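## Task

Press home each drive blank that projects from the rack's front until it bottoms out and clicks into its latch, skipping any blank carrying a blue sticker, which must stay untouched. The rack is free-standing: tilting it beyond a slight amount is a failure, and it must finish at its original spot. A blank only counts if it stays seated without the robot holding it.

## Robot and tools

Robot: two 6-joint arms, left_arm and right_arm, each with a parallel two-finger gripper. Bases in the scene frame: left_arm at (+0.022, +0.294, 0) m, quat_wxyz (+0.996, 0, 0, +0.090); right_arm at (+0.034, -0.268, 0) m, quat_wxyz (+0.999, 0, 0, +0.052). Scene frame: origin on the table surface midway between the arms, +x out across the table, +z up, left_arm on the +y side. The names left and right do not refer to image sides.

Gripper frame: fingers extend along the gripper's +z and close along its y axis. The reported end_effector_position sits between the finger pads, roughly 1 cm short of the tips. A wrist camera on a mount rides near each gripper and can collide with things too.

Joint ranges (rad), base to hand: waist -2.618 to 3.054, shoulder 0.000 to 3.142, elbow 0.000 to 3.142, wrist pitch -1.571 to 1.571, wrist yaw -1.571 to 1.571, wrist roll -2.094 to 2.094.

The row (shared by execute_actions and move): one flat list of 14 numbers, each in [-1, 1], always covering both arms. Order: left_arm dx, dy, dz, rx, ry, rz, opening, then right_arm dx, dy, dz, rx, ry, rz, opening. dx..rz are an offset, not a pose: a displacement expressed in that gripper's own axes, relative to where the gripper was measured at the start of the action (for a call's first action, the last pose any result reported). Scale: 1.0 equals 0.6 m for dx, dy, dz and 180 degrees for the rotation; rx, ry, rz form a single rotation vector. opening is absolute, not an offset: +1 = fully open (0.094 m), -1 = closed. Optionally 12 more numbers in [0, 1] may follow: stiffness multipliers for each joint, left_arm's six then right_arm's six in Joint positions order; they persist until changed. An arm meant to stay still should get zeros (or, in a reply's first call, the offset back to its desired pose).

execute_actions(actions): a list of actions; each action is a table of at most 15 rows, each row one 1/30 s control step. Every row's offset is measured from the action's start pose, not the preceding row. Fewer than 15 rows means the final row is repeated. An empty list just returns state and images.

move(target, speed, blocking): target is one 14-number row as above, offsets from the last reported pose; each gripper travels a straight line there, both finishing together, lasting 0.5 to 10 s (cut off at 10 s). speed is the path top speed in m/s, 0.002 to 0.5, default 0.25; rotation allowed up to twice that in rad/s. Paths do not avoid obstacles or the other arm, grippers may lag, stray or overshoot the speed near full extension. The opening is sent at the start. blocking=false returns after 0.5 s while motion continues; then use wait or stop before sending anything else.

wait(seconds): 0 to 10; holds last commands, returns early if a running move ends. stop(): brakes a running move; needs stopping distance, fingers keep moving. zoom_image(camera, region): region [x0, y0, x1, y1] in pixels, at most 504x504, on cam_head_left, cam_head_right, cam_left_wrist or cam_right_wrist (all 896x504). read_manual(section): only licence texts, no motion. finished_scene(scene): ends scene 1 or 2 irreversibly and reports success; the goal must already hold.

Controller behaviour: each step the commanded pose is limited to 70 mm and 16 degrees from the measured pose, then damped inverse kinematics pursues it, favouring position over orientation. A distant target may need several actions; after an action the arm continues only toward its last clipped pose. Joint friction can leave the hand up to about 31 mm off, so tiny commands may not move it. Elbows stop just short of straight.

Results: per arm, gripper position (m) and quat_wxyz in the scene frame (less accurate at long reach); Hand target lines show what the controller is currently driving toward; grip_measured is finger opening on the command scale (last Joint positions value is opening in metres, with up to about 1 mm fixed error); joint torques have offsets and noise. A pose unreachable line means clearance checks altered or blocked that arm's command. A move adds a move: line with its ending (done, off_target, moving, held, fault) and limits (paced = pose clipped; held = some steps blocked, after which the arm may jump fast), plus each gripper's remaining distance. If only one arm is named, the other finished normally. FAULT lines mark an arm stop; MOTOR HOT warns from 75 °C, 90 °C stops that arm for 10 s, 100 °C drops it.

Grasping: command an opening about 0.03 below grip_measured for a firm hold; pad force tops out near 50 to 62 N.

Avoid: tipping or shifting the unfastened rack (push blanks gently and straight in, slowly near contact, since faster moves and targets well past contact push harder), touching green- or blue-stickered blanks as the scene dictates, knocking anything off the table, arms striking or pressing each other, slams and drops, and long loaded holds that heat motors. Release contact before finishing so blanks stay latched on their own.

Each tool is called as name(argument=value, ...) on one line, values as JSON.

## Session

execute_actions(actions=[])

Scene clock: 0.00 s.
left_arm: end_effector_position=(+0.1575, +0.7356, +0.1082) grip_measured=+1.000 end_effector_quat_wxyz=(+0.606, -0.684, +0.004, +0.406) | right_arm: end_effector_position=(+0.2524, -0.0425, +0.2903) grip_measured=+1.000 end_effector_quat_wxyz=(-0.231, +0.711, -0.487, +0.451)
Joint positions: left_arm=[ 0.733  2.3    0.933  1.566 -1.236 -0.787  0.094] | right_arm=[ 1.191  1.467  1.506 -1.35   1.043 -0.795  0.094]
Joint velocities: left_arm=[-0.002  0.012 -0.012  0.037 -0.066 -0.022  0.   ] | right_arm=[-0.012  0.002 -0.012 -0.037 -0.125 -0.081  0.   ]
Joint torques (N m, as the arm reports them, + toward a larger angle): no reading
Hand target (left_arm): +0.157, +0.736, +0.108; -0.606, +0.684, -0.004, -0.406
Hand target (right_arm): +0.252, -0.042, +0.290; -0.231, +0.711, -0.487, +0.451
Joint stiffness scale: left_arm=[1. 1. 1. 1. 1. 1.] | right_arm=[1. 1. 1. 1. 1. 1.]

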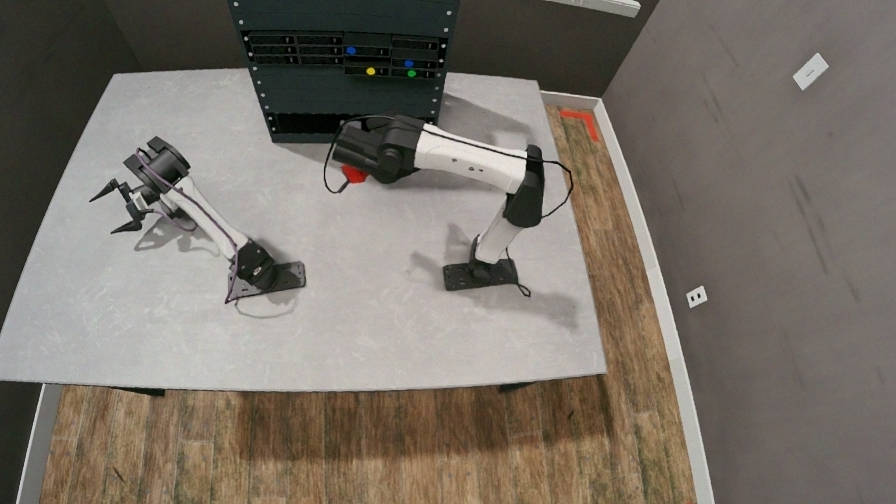

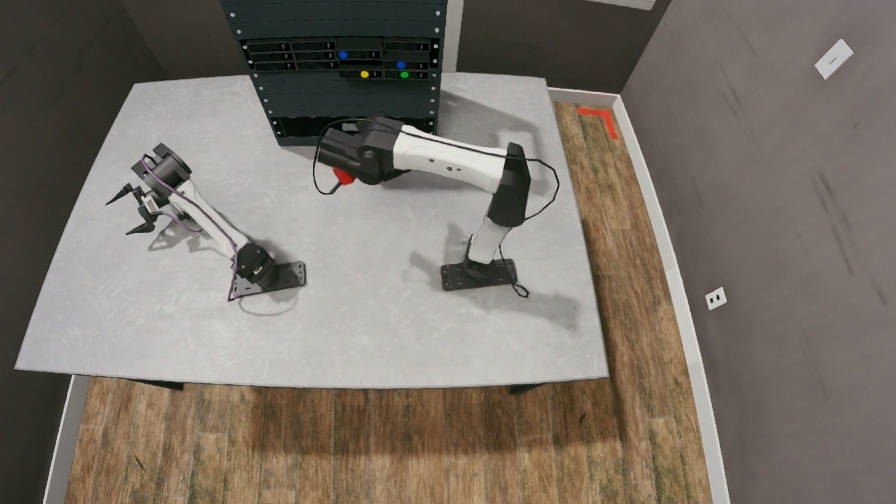

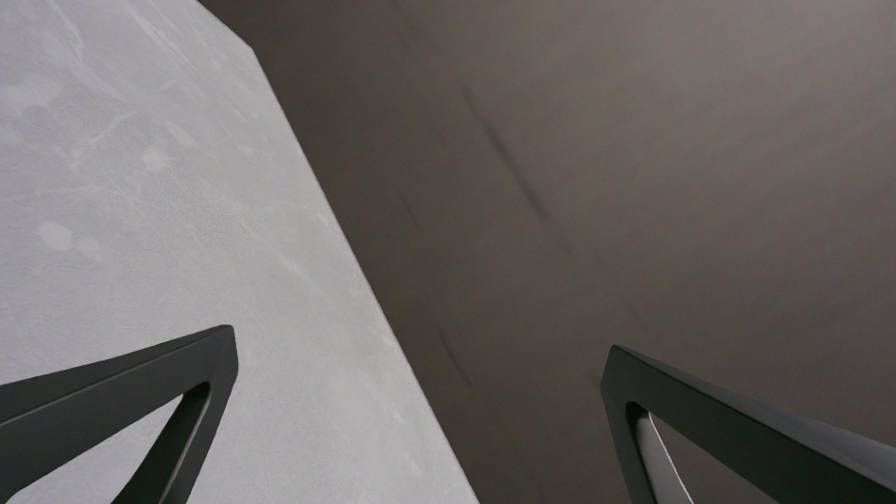

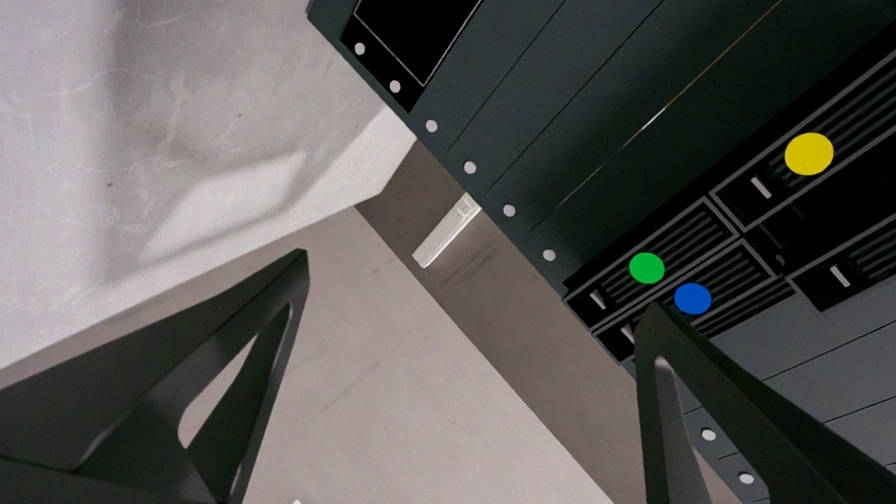

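zoom_image(camera="cam_head_left", region=[200, 0, 480, 170])

zoom_image(camera="cam_head_right", region=[200, 0, 480, 170])

Region (200, 0, 480, 170) of cam_head_left's 896x504 image, scaled by 1.800, with more detail than that image has; it fills the top 306 rows of this view, and the rest is white.

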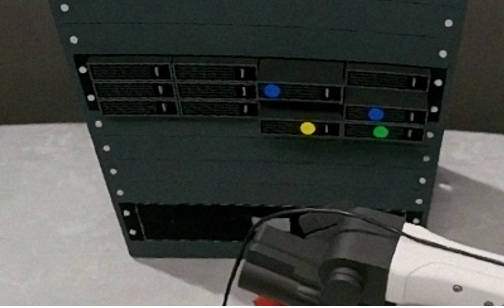

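Region (200, 0, 480, 170) of cam_head_right's 896x504 image, scaled by 1.800, with more detail than that image has; it fills the top 306 rows of this view, and the rest is white.

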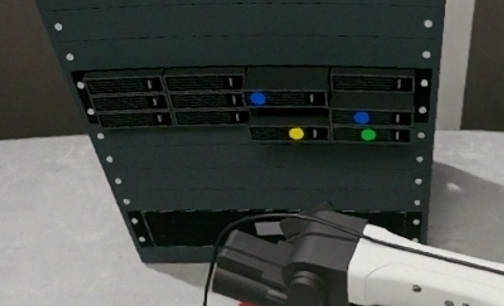

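zoom_image(camera="cam_head_left", region=[330, 20, 460, 90])

zoom_image(camera="cam_head_left", region=[230, 20, 360, 90])

zoom_image(camera="cam_right_wrist", region=[540, 60, 896, 400])

Region (330, 20, 460, 90) of cam_head_left's 896x504 image, scaled by 3.877, with more detail than that image has; it fills the top 271 rows of this view, and the rest is white.

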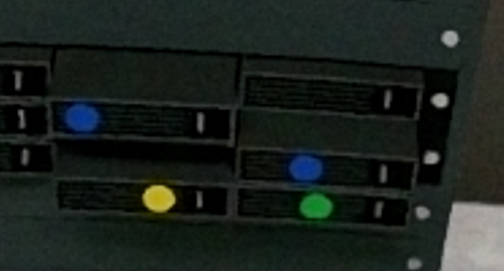

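Region (230, 20, 360, 90) of cam_head_left's 896x504 image, scaled by 3.877, with more detail than that image has; it fills the top 271 rows of this view, and the rest is white.

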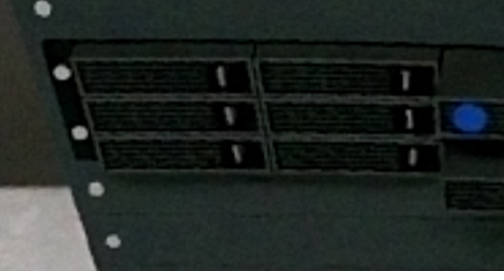

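Region (540, 60, 896, 400) of cam_right_wrist's 896x504 image, scaled by 1.416, with more detail than that image has; it fills the top 481 rows of this view, and the rest is white.

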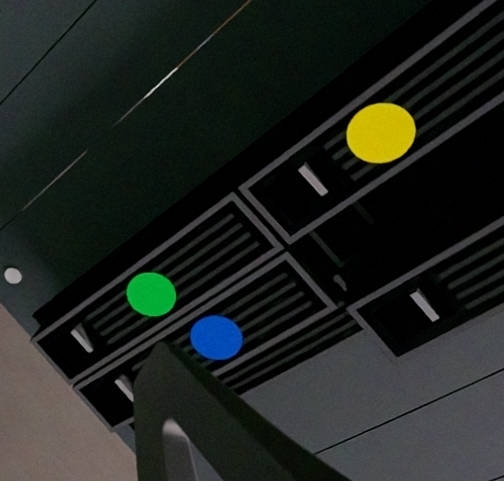

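zoom_image(camera="cam_head_left", region=[70, 130, 210, 250])

Region (70, 130, 210, 250) of cam_head_left's 896x504 image, scaled by 3.600, with more detail than that image has; it fills the top 432 rows of this view, and the rest is white.

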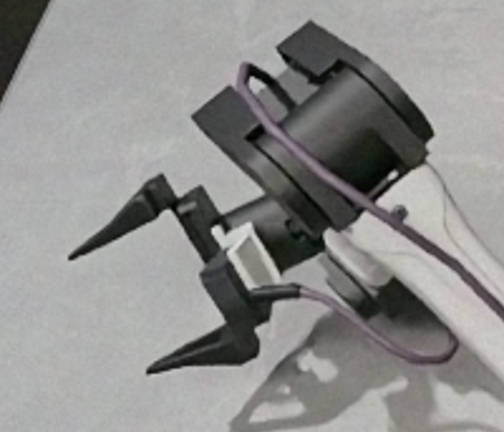

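move(target=[-0.4235, -0.2141, -0.6929, 0.1748, 0.6147, -0.1427, 1.0, 0.2676, 0.0395, 0.3731, -0.0932, -0.4564, 0.4496, 1.0], speed=0.4)

Scene clock: 10.20 s.
left_arm: end_effector_position=(+0.2863, +0.3090, +0.3209) grip_measured=+1.000 end_effector_quat_wxyz=(+0.534, -0.559, +0.452, -0.446) | right_arm: end_effector_position=(+0.4486, -0.2155, +0.2453) grip_measured=+1.000 end_effector_quat_wxyz=(+0.610, -0.402, +0.578, +0.363)
Joint positions: left_arm=[-0.372  0.497  0.621 -0.161 -0.386 -1.599  0.094] | right_arm=[-0.399  1.764  0.968  0.856 -1.44  -0.011  0.094]
Joint velocities: left_arm=[-0.007 -0.007 -0.012 -0.022 -0.007  0.022  0.   ] | right_arm=[-0.002  0.061 -0.002  0.183 -0.007  0.095  0.   ]
Joint torques (N m, as the arm reports them, + toward a larger angle): left_arm=[-0.04  2.69  8.14  2.21 -0.03  0.  ] | right_arm=[ 0.   -7.18  5.47  1.43  0.02  0.11]
Hand target (left_arm): +0.289, +0.305, +0.331; +0.532, -0.552, +0.449, -0.459
Hand target (right_arm): +0.451, -0.218, +0.225; +0.598, -0.381, +0.595, +0.379
Off the commanded pose (left_arm): 0.014 m, 2 deg.
Off the commanded pose (right_arm): 0.017 m, 4 deg.
Joint stiffness scale: left_arm=[1. 1. 1. 1. 1. 1.] | right_arm=[1. 1. 1. 1. 1. 1.]
move: off_target (left_arm, right_arm)

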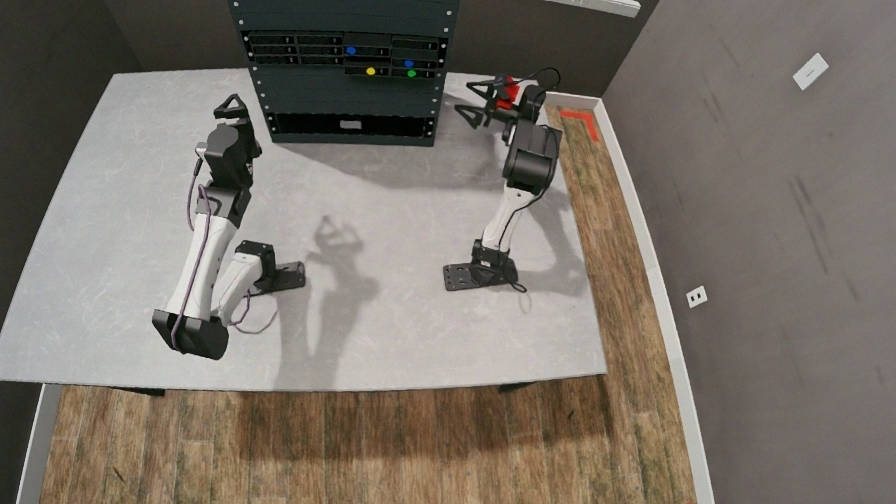

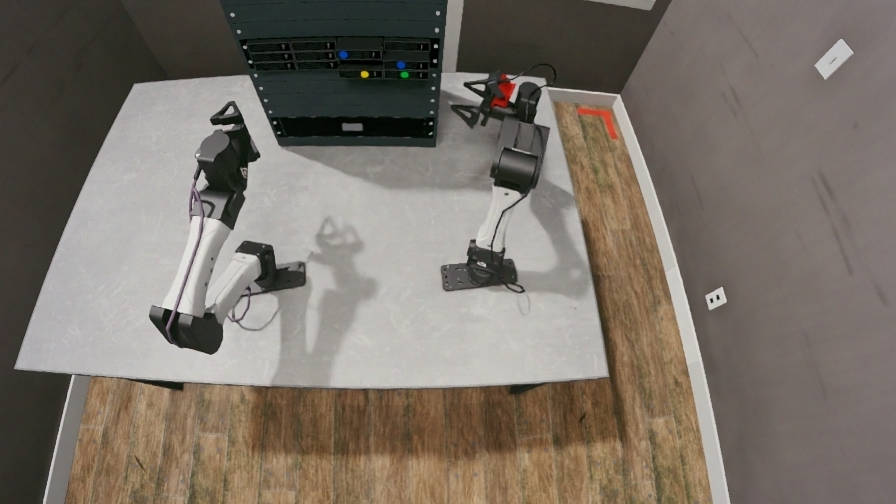

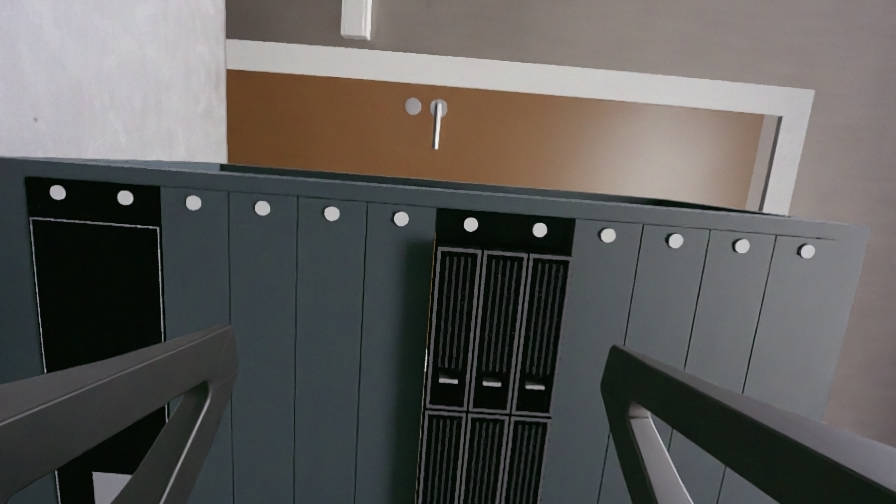

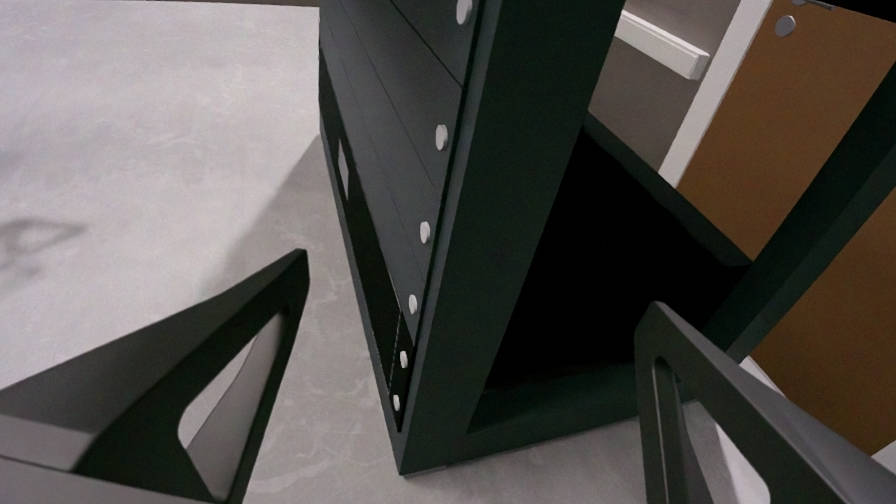

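move(target=[0.5833, -0.0897, 0.0241, 0.0098, 0.0733, 0.0062, 1.0, 0.0181, 0.0063, 0.1614, -0.1023, -0.0010, 0.0228, 1.0], speed=0.2)

Scene clock: 13.63 s.
left_arm: end_effector_position=(+0.3714, -0.0276, +0.3679) grip_measured=+1.000 end_effector_quat_wxyz=(+0.486, -0.493, +0.515, -0.506) | right_arm: end_effector_position=(+0.4814, -0.1276, +0.2469) grip_measured=+1.000 end_effector_quat_wxyz=(+0.538, -0.476, +0.519, +0.462)
Joint positions: left_arm=[-1.237  1.628  1.371  0.227 -1.014 -1.596  0.094] | right_arm=[-0.175  2.006  1.281  0.865 -1.522  0.107  0.094]
Joint velocities: left_arm=[-0.002 -0.017 -0.007 -0.051 -0.051  0.007  0.   ] | right_arm=[-0.022 -0.012  0.002  0.022 -0.066 -0.007  0.   ]
Joint torques (N m, as the arm reports them, + toward a larger angle): left_arm=[ 0.08 -8.53  8.36  1.72 -0.2   0.11] | right_arm=[  0.59 -10.06   8.14   1.36  -0.12   0.1 ]
Hand target (left_arm): +0.371, -0.030, +0.373; +0.488, -0.493, +0.510, -0.508
Hand target (right_arm): +0.484, -0.125, +0.236; +0.527, -0.472, +0.524, +0.474
Off the commanded pose (left_arm): 0.012 m, 1 deg.
Off the commanded pose (right_arm): 0.013 m, 2 deg.
Joint stiffness scale: left_arm=[1. 1. 1. 1. 1. 1.] | right_arm=[1. 1. 1. 1. 1. 1.]
move: off_target (left_arm, right_arm)

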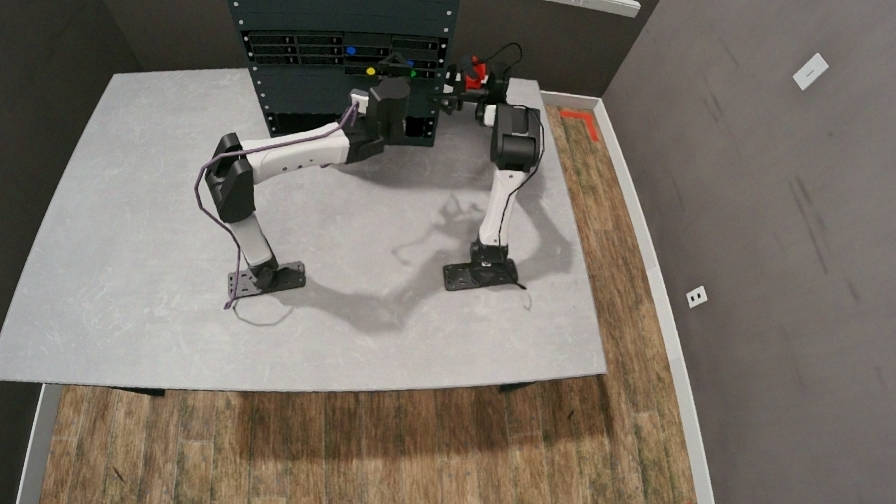

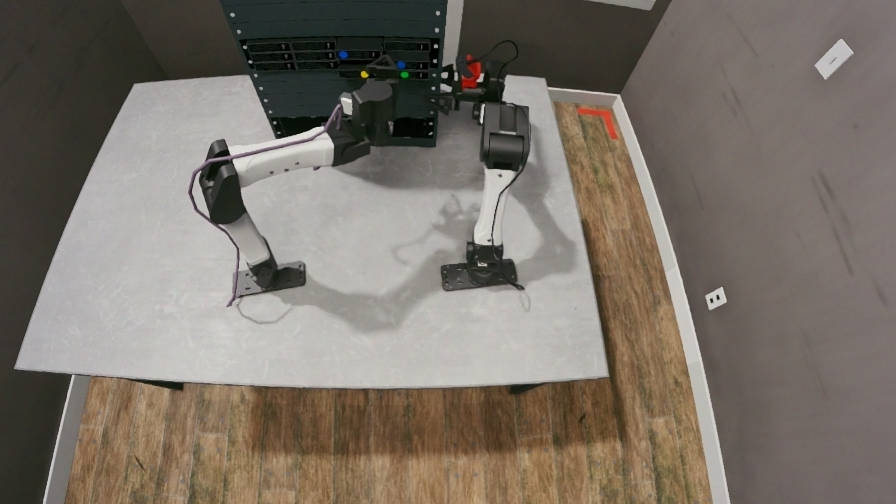

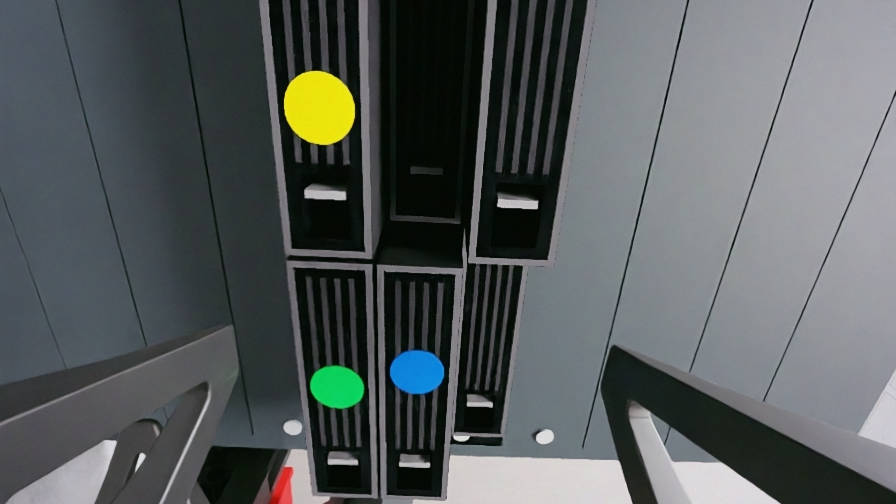

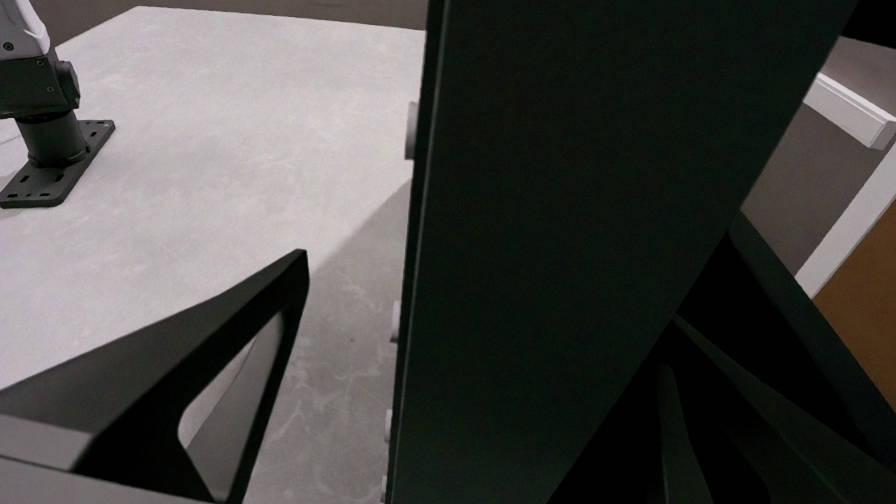

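move(target=[-0.008, -0.032, 0.042, 0.014, 0, 0, 1.0, 0.018, -0.004, 0.0, -0.0045, 0.0005, 0.0102, 0.08], speed=0.06)

Scene clock: 16.27 s.
left_arm: end_effector_position=(+0.3927, -0.0203, +0.3818) grip_measured=+1.000 end_effector_quat_wxyz=(+0.497, -0.485, +0.507, -0.510) | right_arm: end_effector_position=(+0.4806, -0.1275, +0.2468) grip_measured=+0.082 end_effector_quat_wxyz=(+0.537, -0.477, +0.519, +0.464)
Joint positions: left_arm=[-1.178  1.65   1.412  0.264 -0.962 -1.54   0.094] | right_arm=[-0.175  2.006  1.281  0.866 -1.527  0.11   0.051]
Joint velocities: left_arm=[-0.007 -0.012 -0.002  0.022  0.022 -0.037  0.   ] | right_arm=[ 0.007 -0.012  0.007 -0.022 -0.037  0.007  0.   ]
Joint torques (N m, as the arm reports them, + toward a larger angle): left_arm=[ 0.92 -8.39  8.5   1.89  0.02  0.12] | right_arm=[  0.16 -10.25   7.94   1.36  -0.11   0.08]
Hand target (left_arm): +0.397, -0.024, +0.387; +0.496, -0.482, +0.503, -0.518
Hand target (right_arm): +0.484, -0.128, +0.236; +0.527, -0.472, +0.524, +0.474
Off the commanded pose (left_arm): 0.008 m, 1 deg.
Off the commanded pose (right_arm): 0.011 m, 2 deg.
Joint stiffness scale: left_arm=[1. 1. 1. 1. 1. 1.] | right_arm=[1. 1. 1. 1. 1. 1.]
move: off_target (right_arm)

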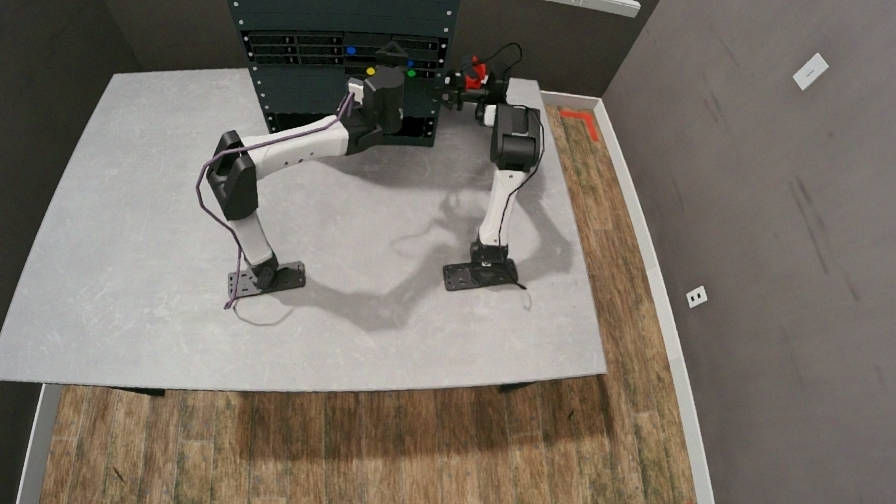

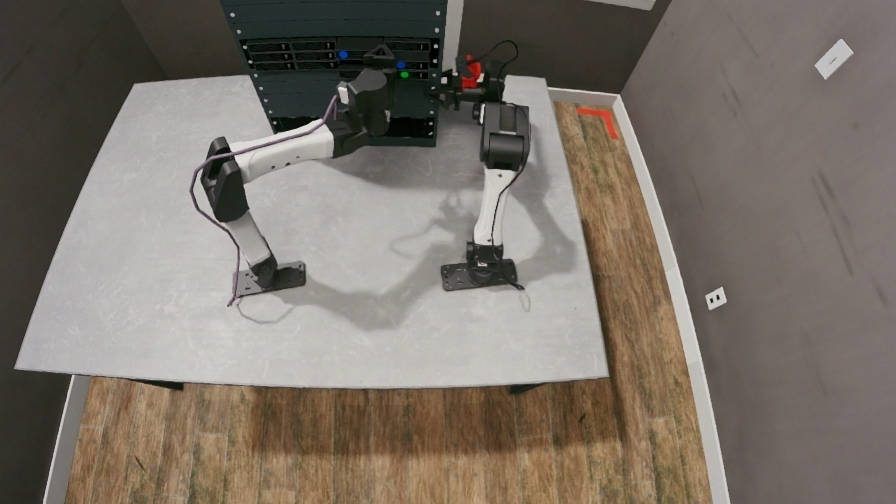

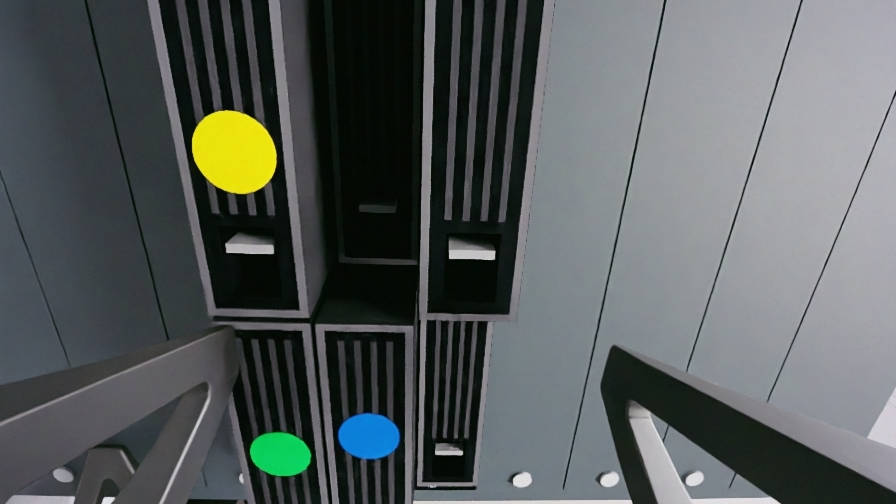

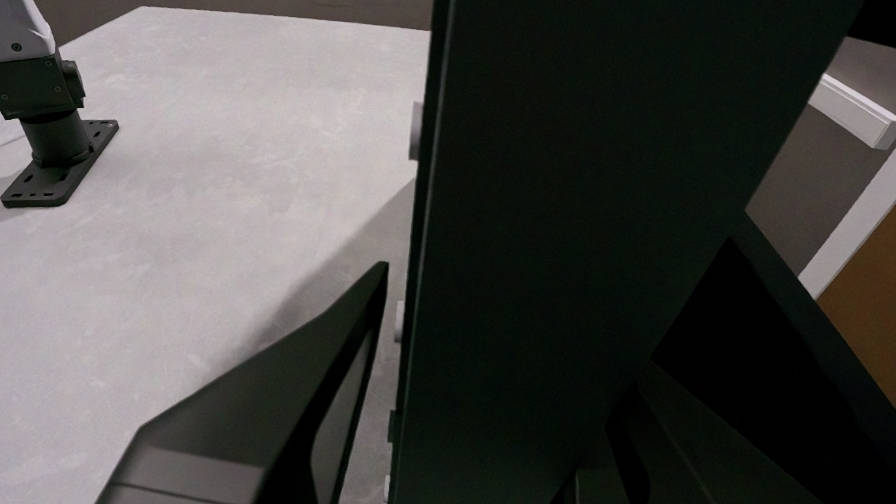

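execute_actions(actions=[[[0.0058,-0.0087,0.0095,0.0045,0.0025,-0.0031,1.0,0.018,-0.0057,0,-0.003,0.0005,0.009,0.07],[0.0058,-0.0087,0.0115,0.0045,0.0025,-0.0031,1.0,0.018,-0.0057,0,-0.003,0.0005,0.009,0.055],[0.0058,-0.0086,0.0135,0.0045,0.0025,-0.0031,1.0,0.018,-0.0057,0,-0.003,0.0005,0.009,0.04],[0.0058,-0.0086,0.0155,0.0045,0.0025,-0.0031,1.0,0.018,-0.0057,0,-0.003,0.0005,0.009,0.025],[0.0058,-0.0086,0.0175,0.0045,0.0025,-0.0031,1.0,0.018,-0.0057,0,-0.003,0.0005,0.009,0.01],[0.0058,-0.0085,0.0195,0.0045,0.0025,-0.0031,1.0,0.018,-0.0057,0,-0.003,0.0005,0.009,-0.005],[0.0058,-0.0085,0.0215,0.0045,0.0025,-0.0031,1.0,0.018,-0.0057,0,-0.003,0.0005,0.009,-0.02],[0.0058,-0.0085,0.0235,0.0045,0.0025,-0.0031,1.0,0.018,-0.0057,0,-0.003,0.0005,0.009,-0.035],[0.0058,-0.0084,0.0255,0.0045,0.0025,-0.0031,1.0,0.018,-0.0057,0,-0.003,0.0005,0.009,-0.05],[0.0058,-0.0084,0.0275,0.0045,0.0025,-0.0031,1.0,0.018,-0.0057,0,-0.003,0.0005,0.009,-0.065],[0.0058,-0.0084,0.0295,0.0045,0.0025,-0.0031,1.0,0.018,-0.0057,0,-0.003,0.0005,0.009,-0.08],[0.0058,-0.0083,0.0315,0.0045,0.0025,-0.0031,1.0,0.018,-0.0057,0,-0.003,0.0005,0.009,-0.08],[0.0058,-0.0083,0.0335,0.0045,0.0025,-0.0031,1.0,0.018,-0.0057,0,-0.003,0.0005,0.009,-0.08],[0.0058,-0.0083,0.0355,0.0045,0.0025,-0.0031,1.0,0.018,-0.0057,0,-0.003,0.0005,0.009,-0.08],[0.0058,-0.0082,0.0375,0.0045,0.0025,-0.0031,1.0,0.018,-0.0057,0,-0.003,0.0005,0.009,-0.08]]])

Scene clock: 18.37 s.
left_arm: end_effector_position=(+0.4048, -0.0208, +0.3831) grip_measured=+1.000 end_effector_quat_wxyz=(+0.498, -0.484, +0.507, -0.511) | right_arm: end_effector_position=(+0.4831, -0.1277, +0.2469) grip_measured=-0.063 end_effector_quat_wxyz=(+0.539, -0.476, +0.520, +0.462)
Joint positions: left_arm=[-1.152  1.677  1.444  0.263 -0.936 -1.538  0.094] | right_arm=[-0.175  2.011  1.288  0.866 -1.521  0.11   0.044]
Joint velocities: left_arm=[-0.007  0.046  0.012 -0.081 -0.022  0.022  0.   ] | right_arm=[ 0.017 -0.012  0.007  0.007 -0.022  0.022  0.   ]
Joint torques (N m, as the arm reports them, + toward a larger angle): left_arm=[ 2.09 -7.95  8.94  1.95  0.14  0.09] | right_arm=[  0.16 -10.63   7.55   1.36  -0.18   0.08]
Hand target (left_arm): +0.415, -0.024, +0.387; +0.496, -0.482, +0.503, -0.518
Hand target (right_arm): +0.484, -0.128, +0.236; +0.527, -0.473, +0.524, +0.473
Off the commanded pose (left_arm): 0.012 m, 1 deg.
Off the commanded pose (right_arm): 0.011 m, 2 deg.
Joint stiffness scale: left_arm=[1. 1. 1. 1. 1. 1.] | right_arm=[1. 1. 1. 1. 1. 1.]

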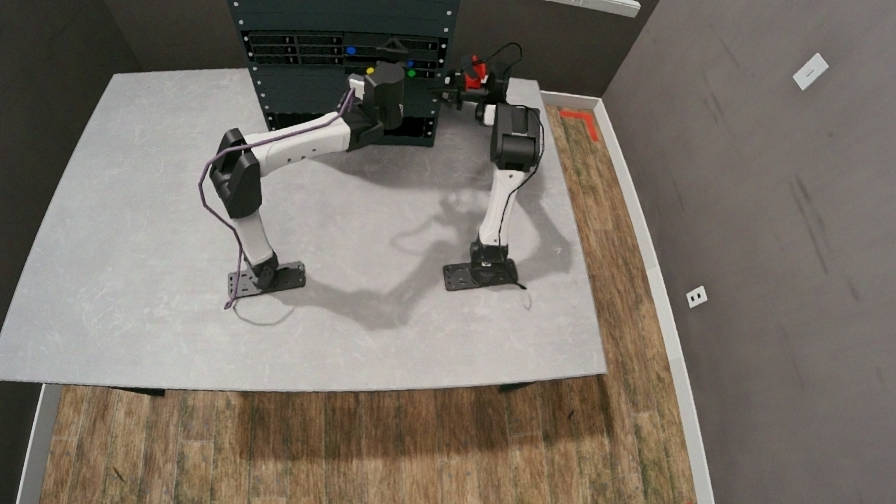

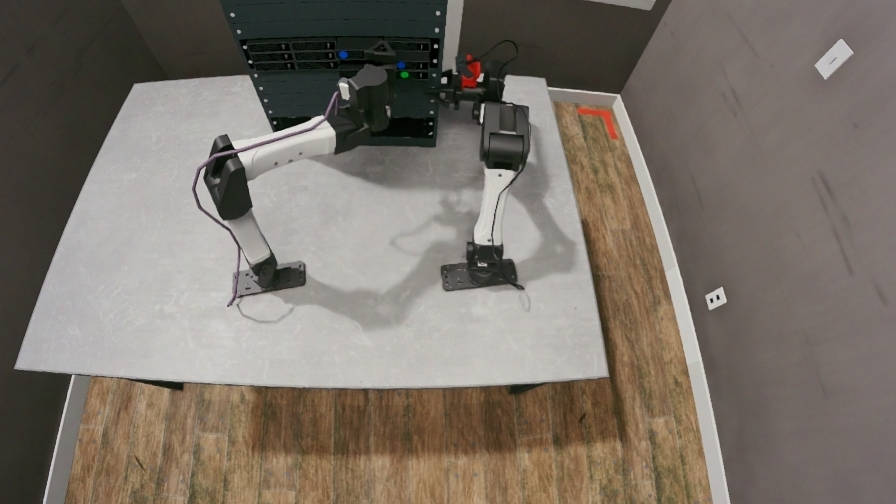

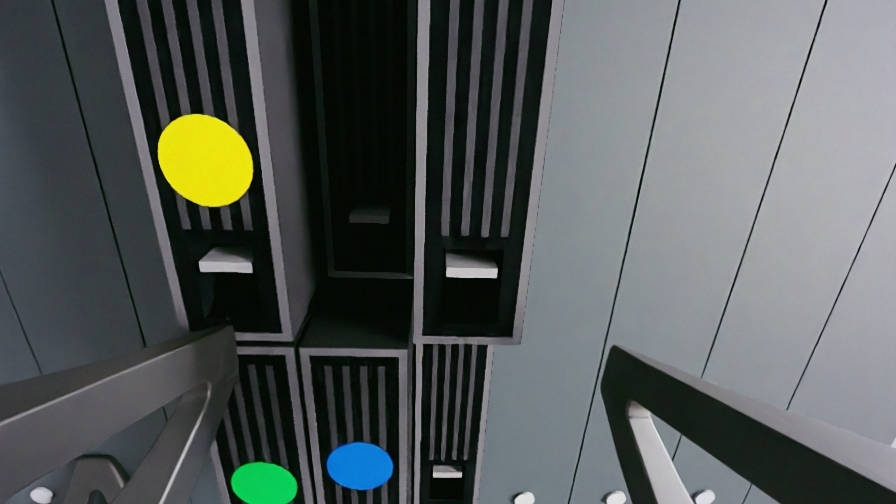

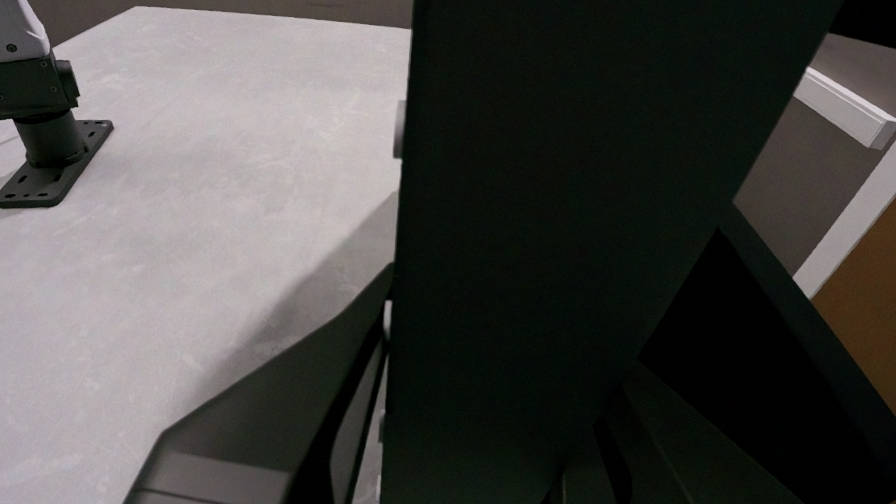

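execute_actions(actions=[[[0.004,-0.006,0.0195,0.004,0.002,-0.003,1.0,0.018,0.0,0,-0.003,0.0005,0.009,-0.09],[0.0035,-0.006,0.022,0.004,0.002,-0.003,1.0,0.018,0.001,0,-0.003,0.0005,0.009,-0.1],[0.003,-0.0055,0.0245,0.004,0.002,-0.003,1.0,0.018,0.002,0,-0.003,0.0005,0.009,-0.1],[0.0025,-0.0055,0.027,0.004,0.002,-0.003,1.0,0.018,0.003,0,-0.003,0.0005,0.009,-0.1],[0.002,-0.005,0.0295,0.004,0.002,-0.003,1.0,0.018,0.004,0,-0.003,0.0005,0.009,-0.1],[0.0017,-0.005,0.032,0.004,0.002,-0.003,1.0,0.018,0.005,0,-0.003,0.0005,0.009,-0.1],[0.0017,-0.005,0.0345,0.004,0.002,-0.003,1.0,0.018,0.006,0,-0.003,0.0005,0.009,-0.1],[0.0017,-0.005,0.037,0.004,0.002,-0.003,1.0,0.018,0.007,0,-0.003,0.0005,0.009,-0.1],[0.0017,-0.0045,0.0395,0.004,0.002,-0.003,1.0,0.018,0.008,0,-0.003,0.0005,0.009,-0.1],[0.0017,-0.0045,0.042,0.004,0.002,-0.003,1.0,0.018,0.009,0,-0.003,0.0005,0.009,-0.1],[0.0017,-0.0045,0.0445,0.004,0.002,-0.003,1.0,0.018,0.01,0,-0.003,0.0005,0.009,-0.1],[0.0017,-0.0045,0.047,0.004,0.002,-0.003,1.0,0.018,0.01,0,-0.003,0.0005,0.009,-0.1],[0.0017,-0.004,0.0495,0.004,0.002,-0.003,1.0,0.018,0.01,0,-0.003,0.0005,0.009,-0.1],[0.0017,-0.004,0.052,0.004,0.002,-0.003,1.0,0.018,0.01,0,-0.003,0.0005,0.009,-0.1],[0.0017,-0.004,0.0545,0.004,0.002,-0.003,1.0,0.018,0.01,0,-0.003,0.0005,0.009,-0.1]]])

Scene clock: 19.47 s.
left_arm: end_effector_position=(+0.4075, -0.0217, +0.3829) grip_measured=+1.000 end_effector_quat_wxyz=(+0.501, -0.481, +0.516, -0.501) | right_arm: end_effector_position=(+0.4831, -0.1277, +0.2469) grip_measured=-0.065 end_effector_quat_wxyz=(+0.539, -0.476, +0.520, +0.462)
Joint positions: left_arm=[-1.148  1.686  1.469  0.225 -0.933 -1.53   0.094] | right_arm=[-0.175  2.011  1.288  0.866 -1.521  0.11   0.044]
Joint velocities: left_arm=[ 0.056  0.076  0.076 -0.125 -0.007  0.066  0.   ] | right_arm=[-0.002 -0.002 -0.002 -0.037  0.007 -0.007 -0.   ]
Joint torques (N m, as the arm reports them, + toward a larger angle): left_arm=[ 5.71 -6.22  9.23  2.38  0.5   0.03] | right_arm=[  0.23 -12.63   4.69   1.42  -0.11   0.  ]
Hand target (left_arm): +0.434, -0.020, +0.385; +0.497, -0.481, +0.503, -0.518
Hand target (right_arm): +0.477, -0.127, +0.236; +0.529, -0.472, +0.525, +0.471
Off the commanded pose (left_arm): 0.030 m, 2 deg.
Off the commanded pose (right_arm): 0.012 m, 2 deg.
Joint stiffness scale: left_arm=[1. 1. 1. 1. 1. 1.] | right_arm=[1. 1. 1. 1. 1. 1.]

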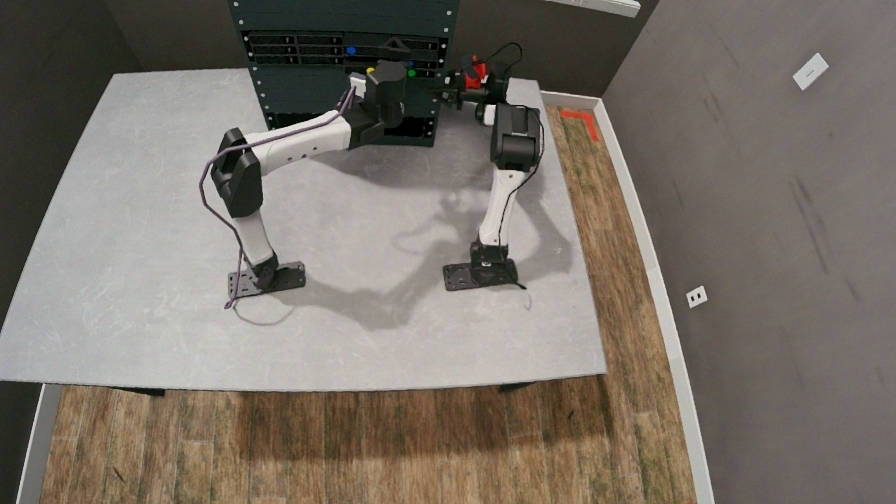

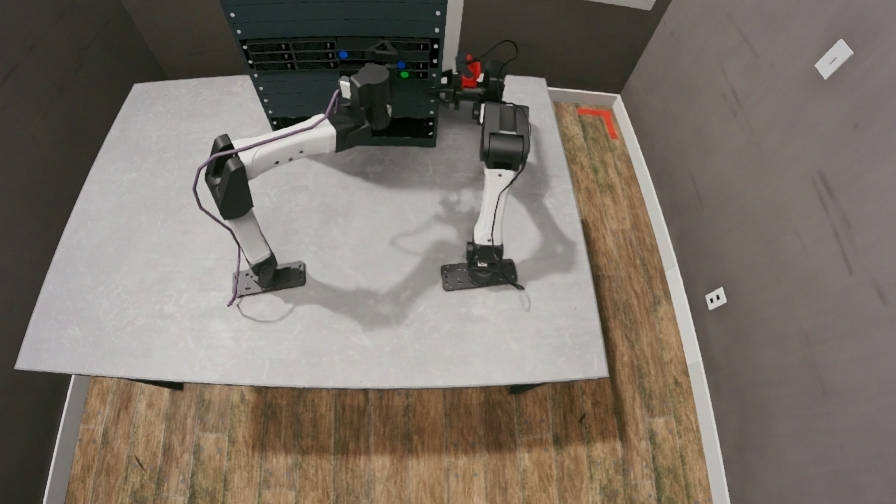

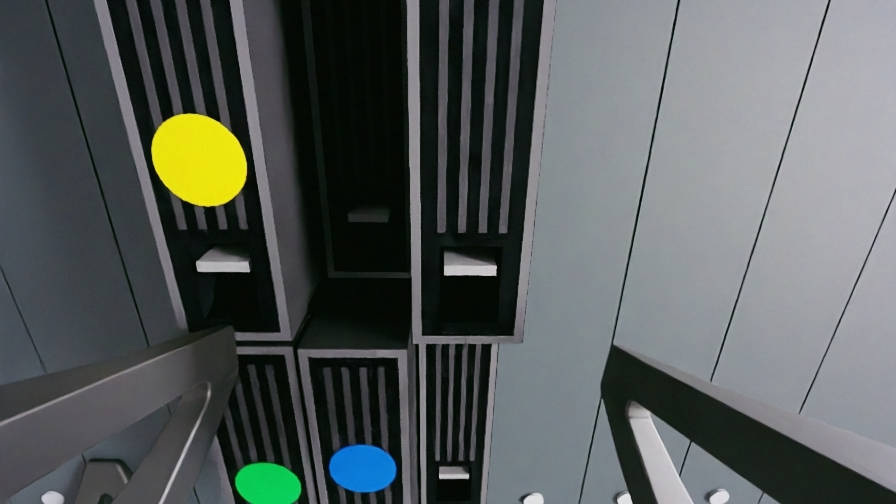

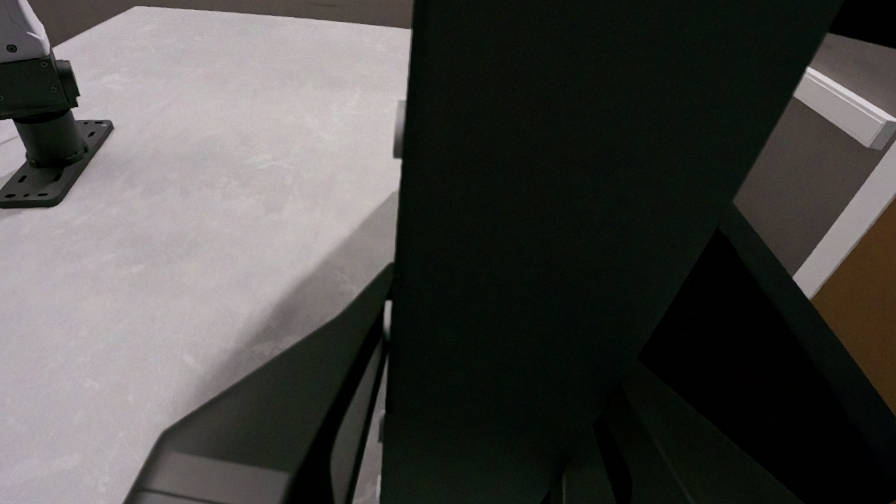

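execute_actions(actions=[[[0.0003,-0.005,0.052,0.0085,0.0024,-0.0107,1.0,0.018,0.01,0,-0.003,0.0005,0.009,-0.1],[0.0003,-0.005,0.0545,0.0085,0.0024,-0.0107,1.0,0.018,0.01,0,-0.003,0.0005,0.009,-0.1],[0.0003,-0.005,0.057,0.0085,0.0024,-0.0107,1.0,0.018,0.01,0,-0.003,0.0005,0.009,-0.1],[0.0003,-0.005,0.0595,0.0085,0.0024,-0.0107,1.0,0.018,0.01,0,-0.003,0.0005,0.009,-0.1],[0.0003,-0.005,0.062,0.0085,0.0024,-0.0107,1.0,0.018,0.01,0,-0.003,0.0005,0.009,-0.1],[0.0003,-0.005,0.0645,0.0085,0.0024,-0.0107,1.0,0.018,0.01,0,-0.003,0.0005,0.009,-0.1],[0.0003,-0.005,0.067,0.0085,0.0024,-0.0107,1.0,0.018,0.01,0,-0.003,0.0005,0.009,-0.1],[0.0003,-0.005,0.0695,0.0085,0.0024,-0.0107,1.0,0.018,0.01,0,-0.003,0.0005,0.009,-0.1],[0.0003,-0.005,0.072,0.0085,0.0024,-0.0107,1.0,0.018,0.01,0,-0.003,0.0005,0.009,-0.1],[0.0003,-0.005,0.0745,0.0085,0.0024,-0.0107,1.0,0.018,0.01,0,-0.003,0.0005,0.009,-0.1],[0.0003,-0.005,0.077,0.0085,0.0024,-0.0107,1.0,0.018,0.01,0,-0.003,0.0005,0.009,-0.1],[0.0003,-0.005,0.0795,0.0085,0.0024,-0.0107,1.0,0.018,0.01,0,-0.003,0.0005,0.009,-0.1],[0.0003,-0.005,0.082,0.0085,0.0024,-0.0107,1.0,0.018,0.01,0,-0.003,0.0005,0.009,-0.1],[0.0003,-0.005,0.0845,0.0085,0.0024,-0.0107,1.0,0.018,0.01,0,-0.003,0.0005,0.009,-0.1],[0.0003,-0.005,0.087,0.0085,0.0024,-0.0107,1.0,0.018,0.01,0,-0.003,0.0005,0.009,-0.1]]])

Scene clock: 20.70 s.
left_arm: end_effector_position=(+0.4279, -0.0224, +0.3832) grip_measured=+1.000 end_effector_quat_wxyz=(+0.503, -0.483, +0.515, -0.499) | right_arm: end_effector_position=(+0.4831, -0.1277, +0.2469) grip_measured=-0.065 end_effector_quat_wxyz=(+0.539, -0.476, +0.520, +0.462)
Joint positions: left_arm=[-1.107  1.738  1.53   0.213 -0.899 -1.53   0.094] | right_arm=[-0.175  2.011  1.288  0.866 -1.521  0.11   0.044]
Joint velocities: left_arm=[0.071 0.115 0.144 0.007 0.051 0.037 0.   ] | right_arm=[ 0.017 -0.012 -0.007 -0.022 -0.051  0.051 -0.   ]
Joint torques (N m, as the arm reports them, + toward a larger angle): left_arm=[ 5.46 -6.78  9.13  2.44  0.45  0.02] | right_arm=[  0.24 -12.63   4.69   1.42  -0.11   0.  ]
Hand target (left_arm): +0.456, -0.020, +0.385; +0.498, -0.481, +0.503, -0.518
Hand target (right_arm): +0.477, -0.127, +0.236; +0.529, -0.472, +0.525, +0.471
Off the commanded pose (left_arm): 0.032 m, 3 deg.
Off the commanded pose (right_arm): 0.012 m, 2 deg.
Joint stiffness scale: left_arm=[1. 1. 1. 1. 1. 1.] | right_arm=[1. 1. 1. 1. 1. 1.]

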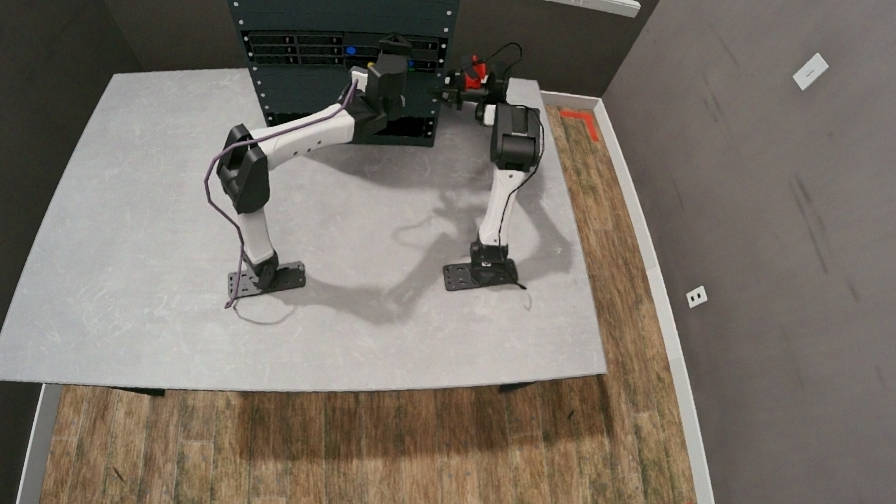

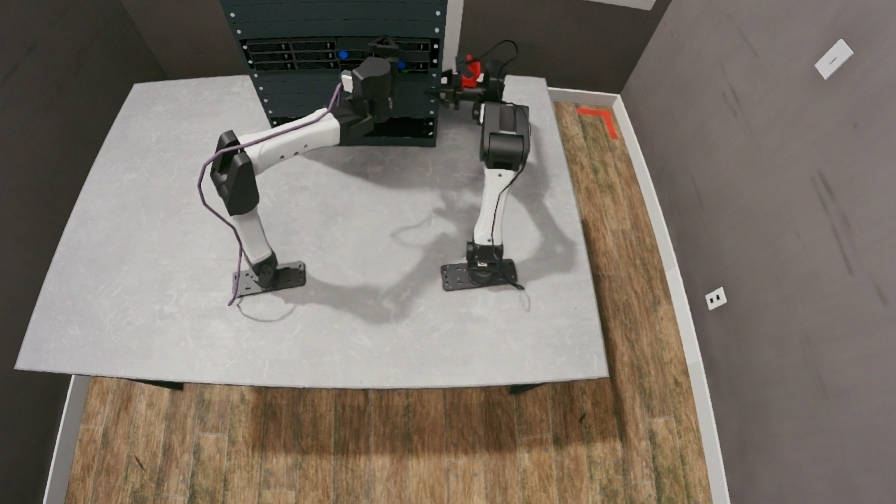

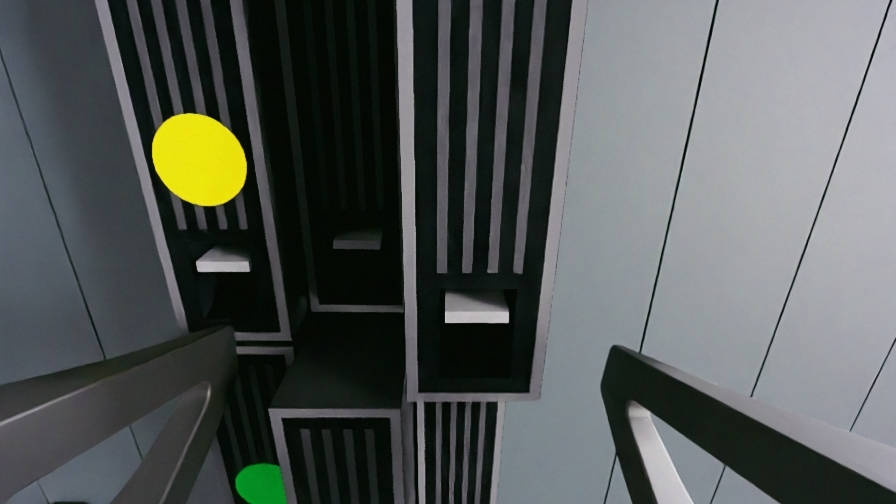

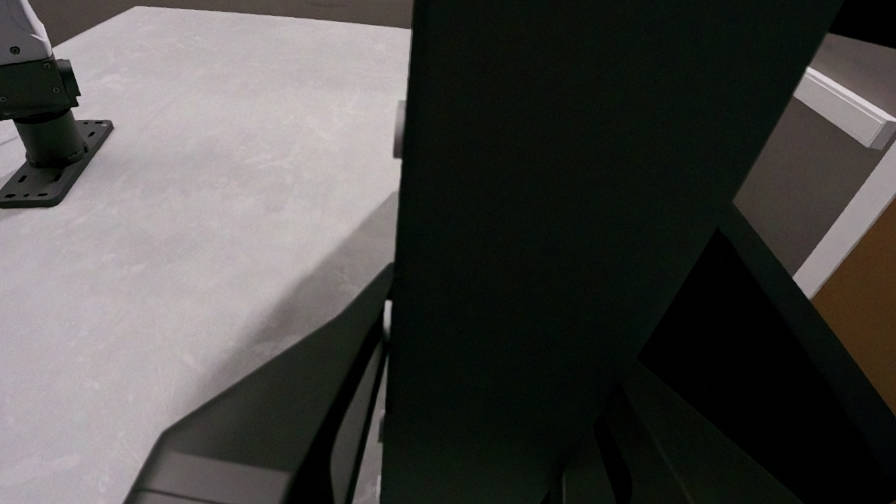

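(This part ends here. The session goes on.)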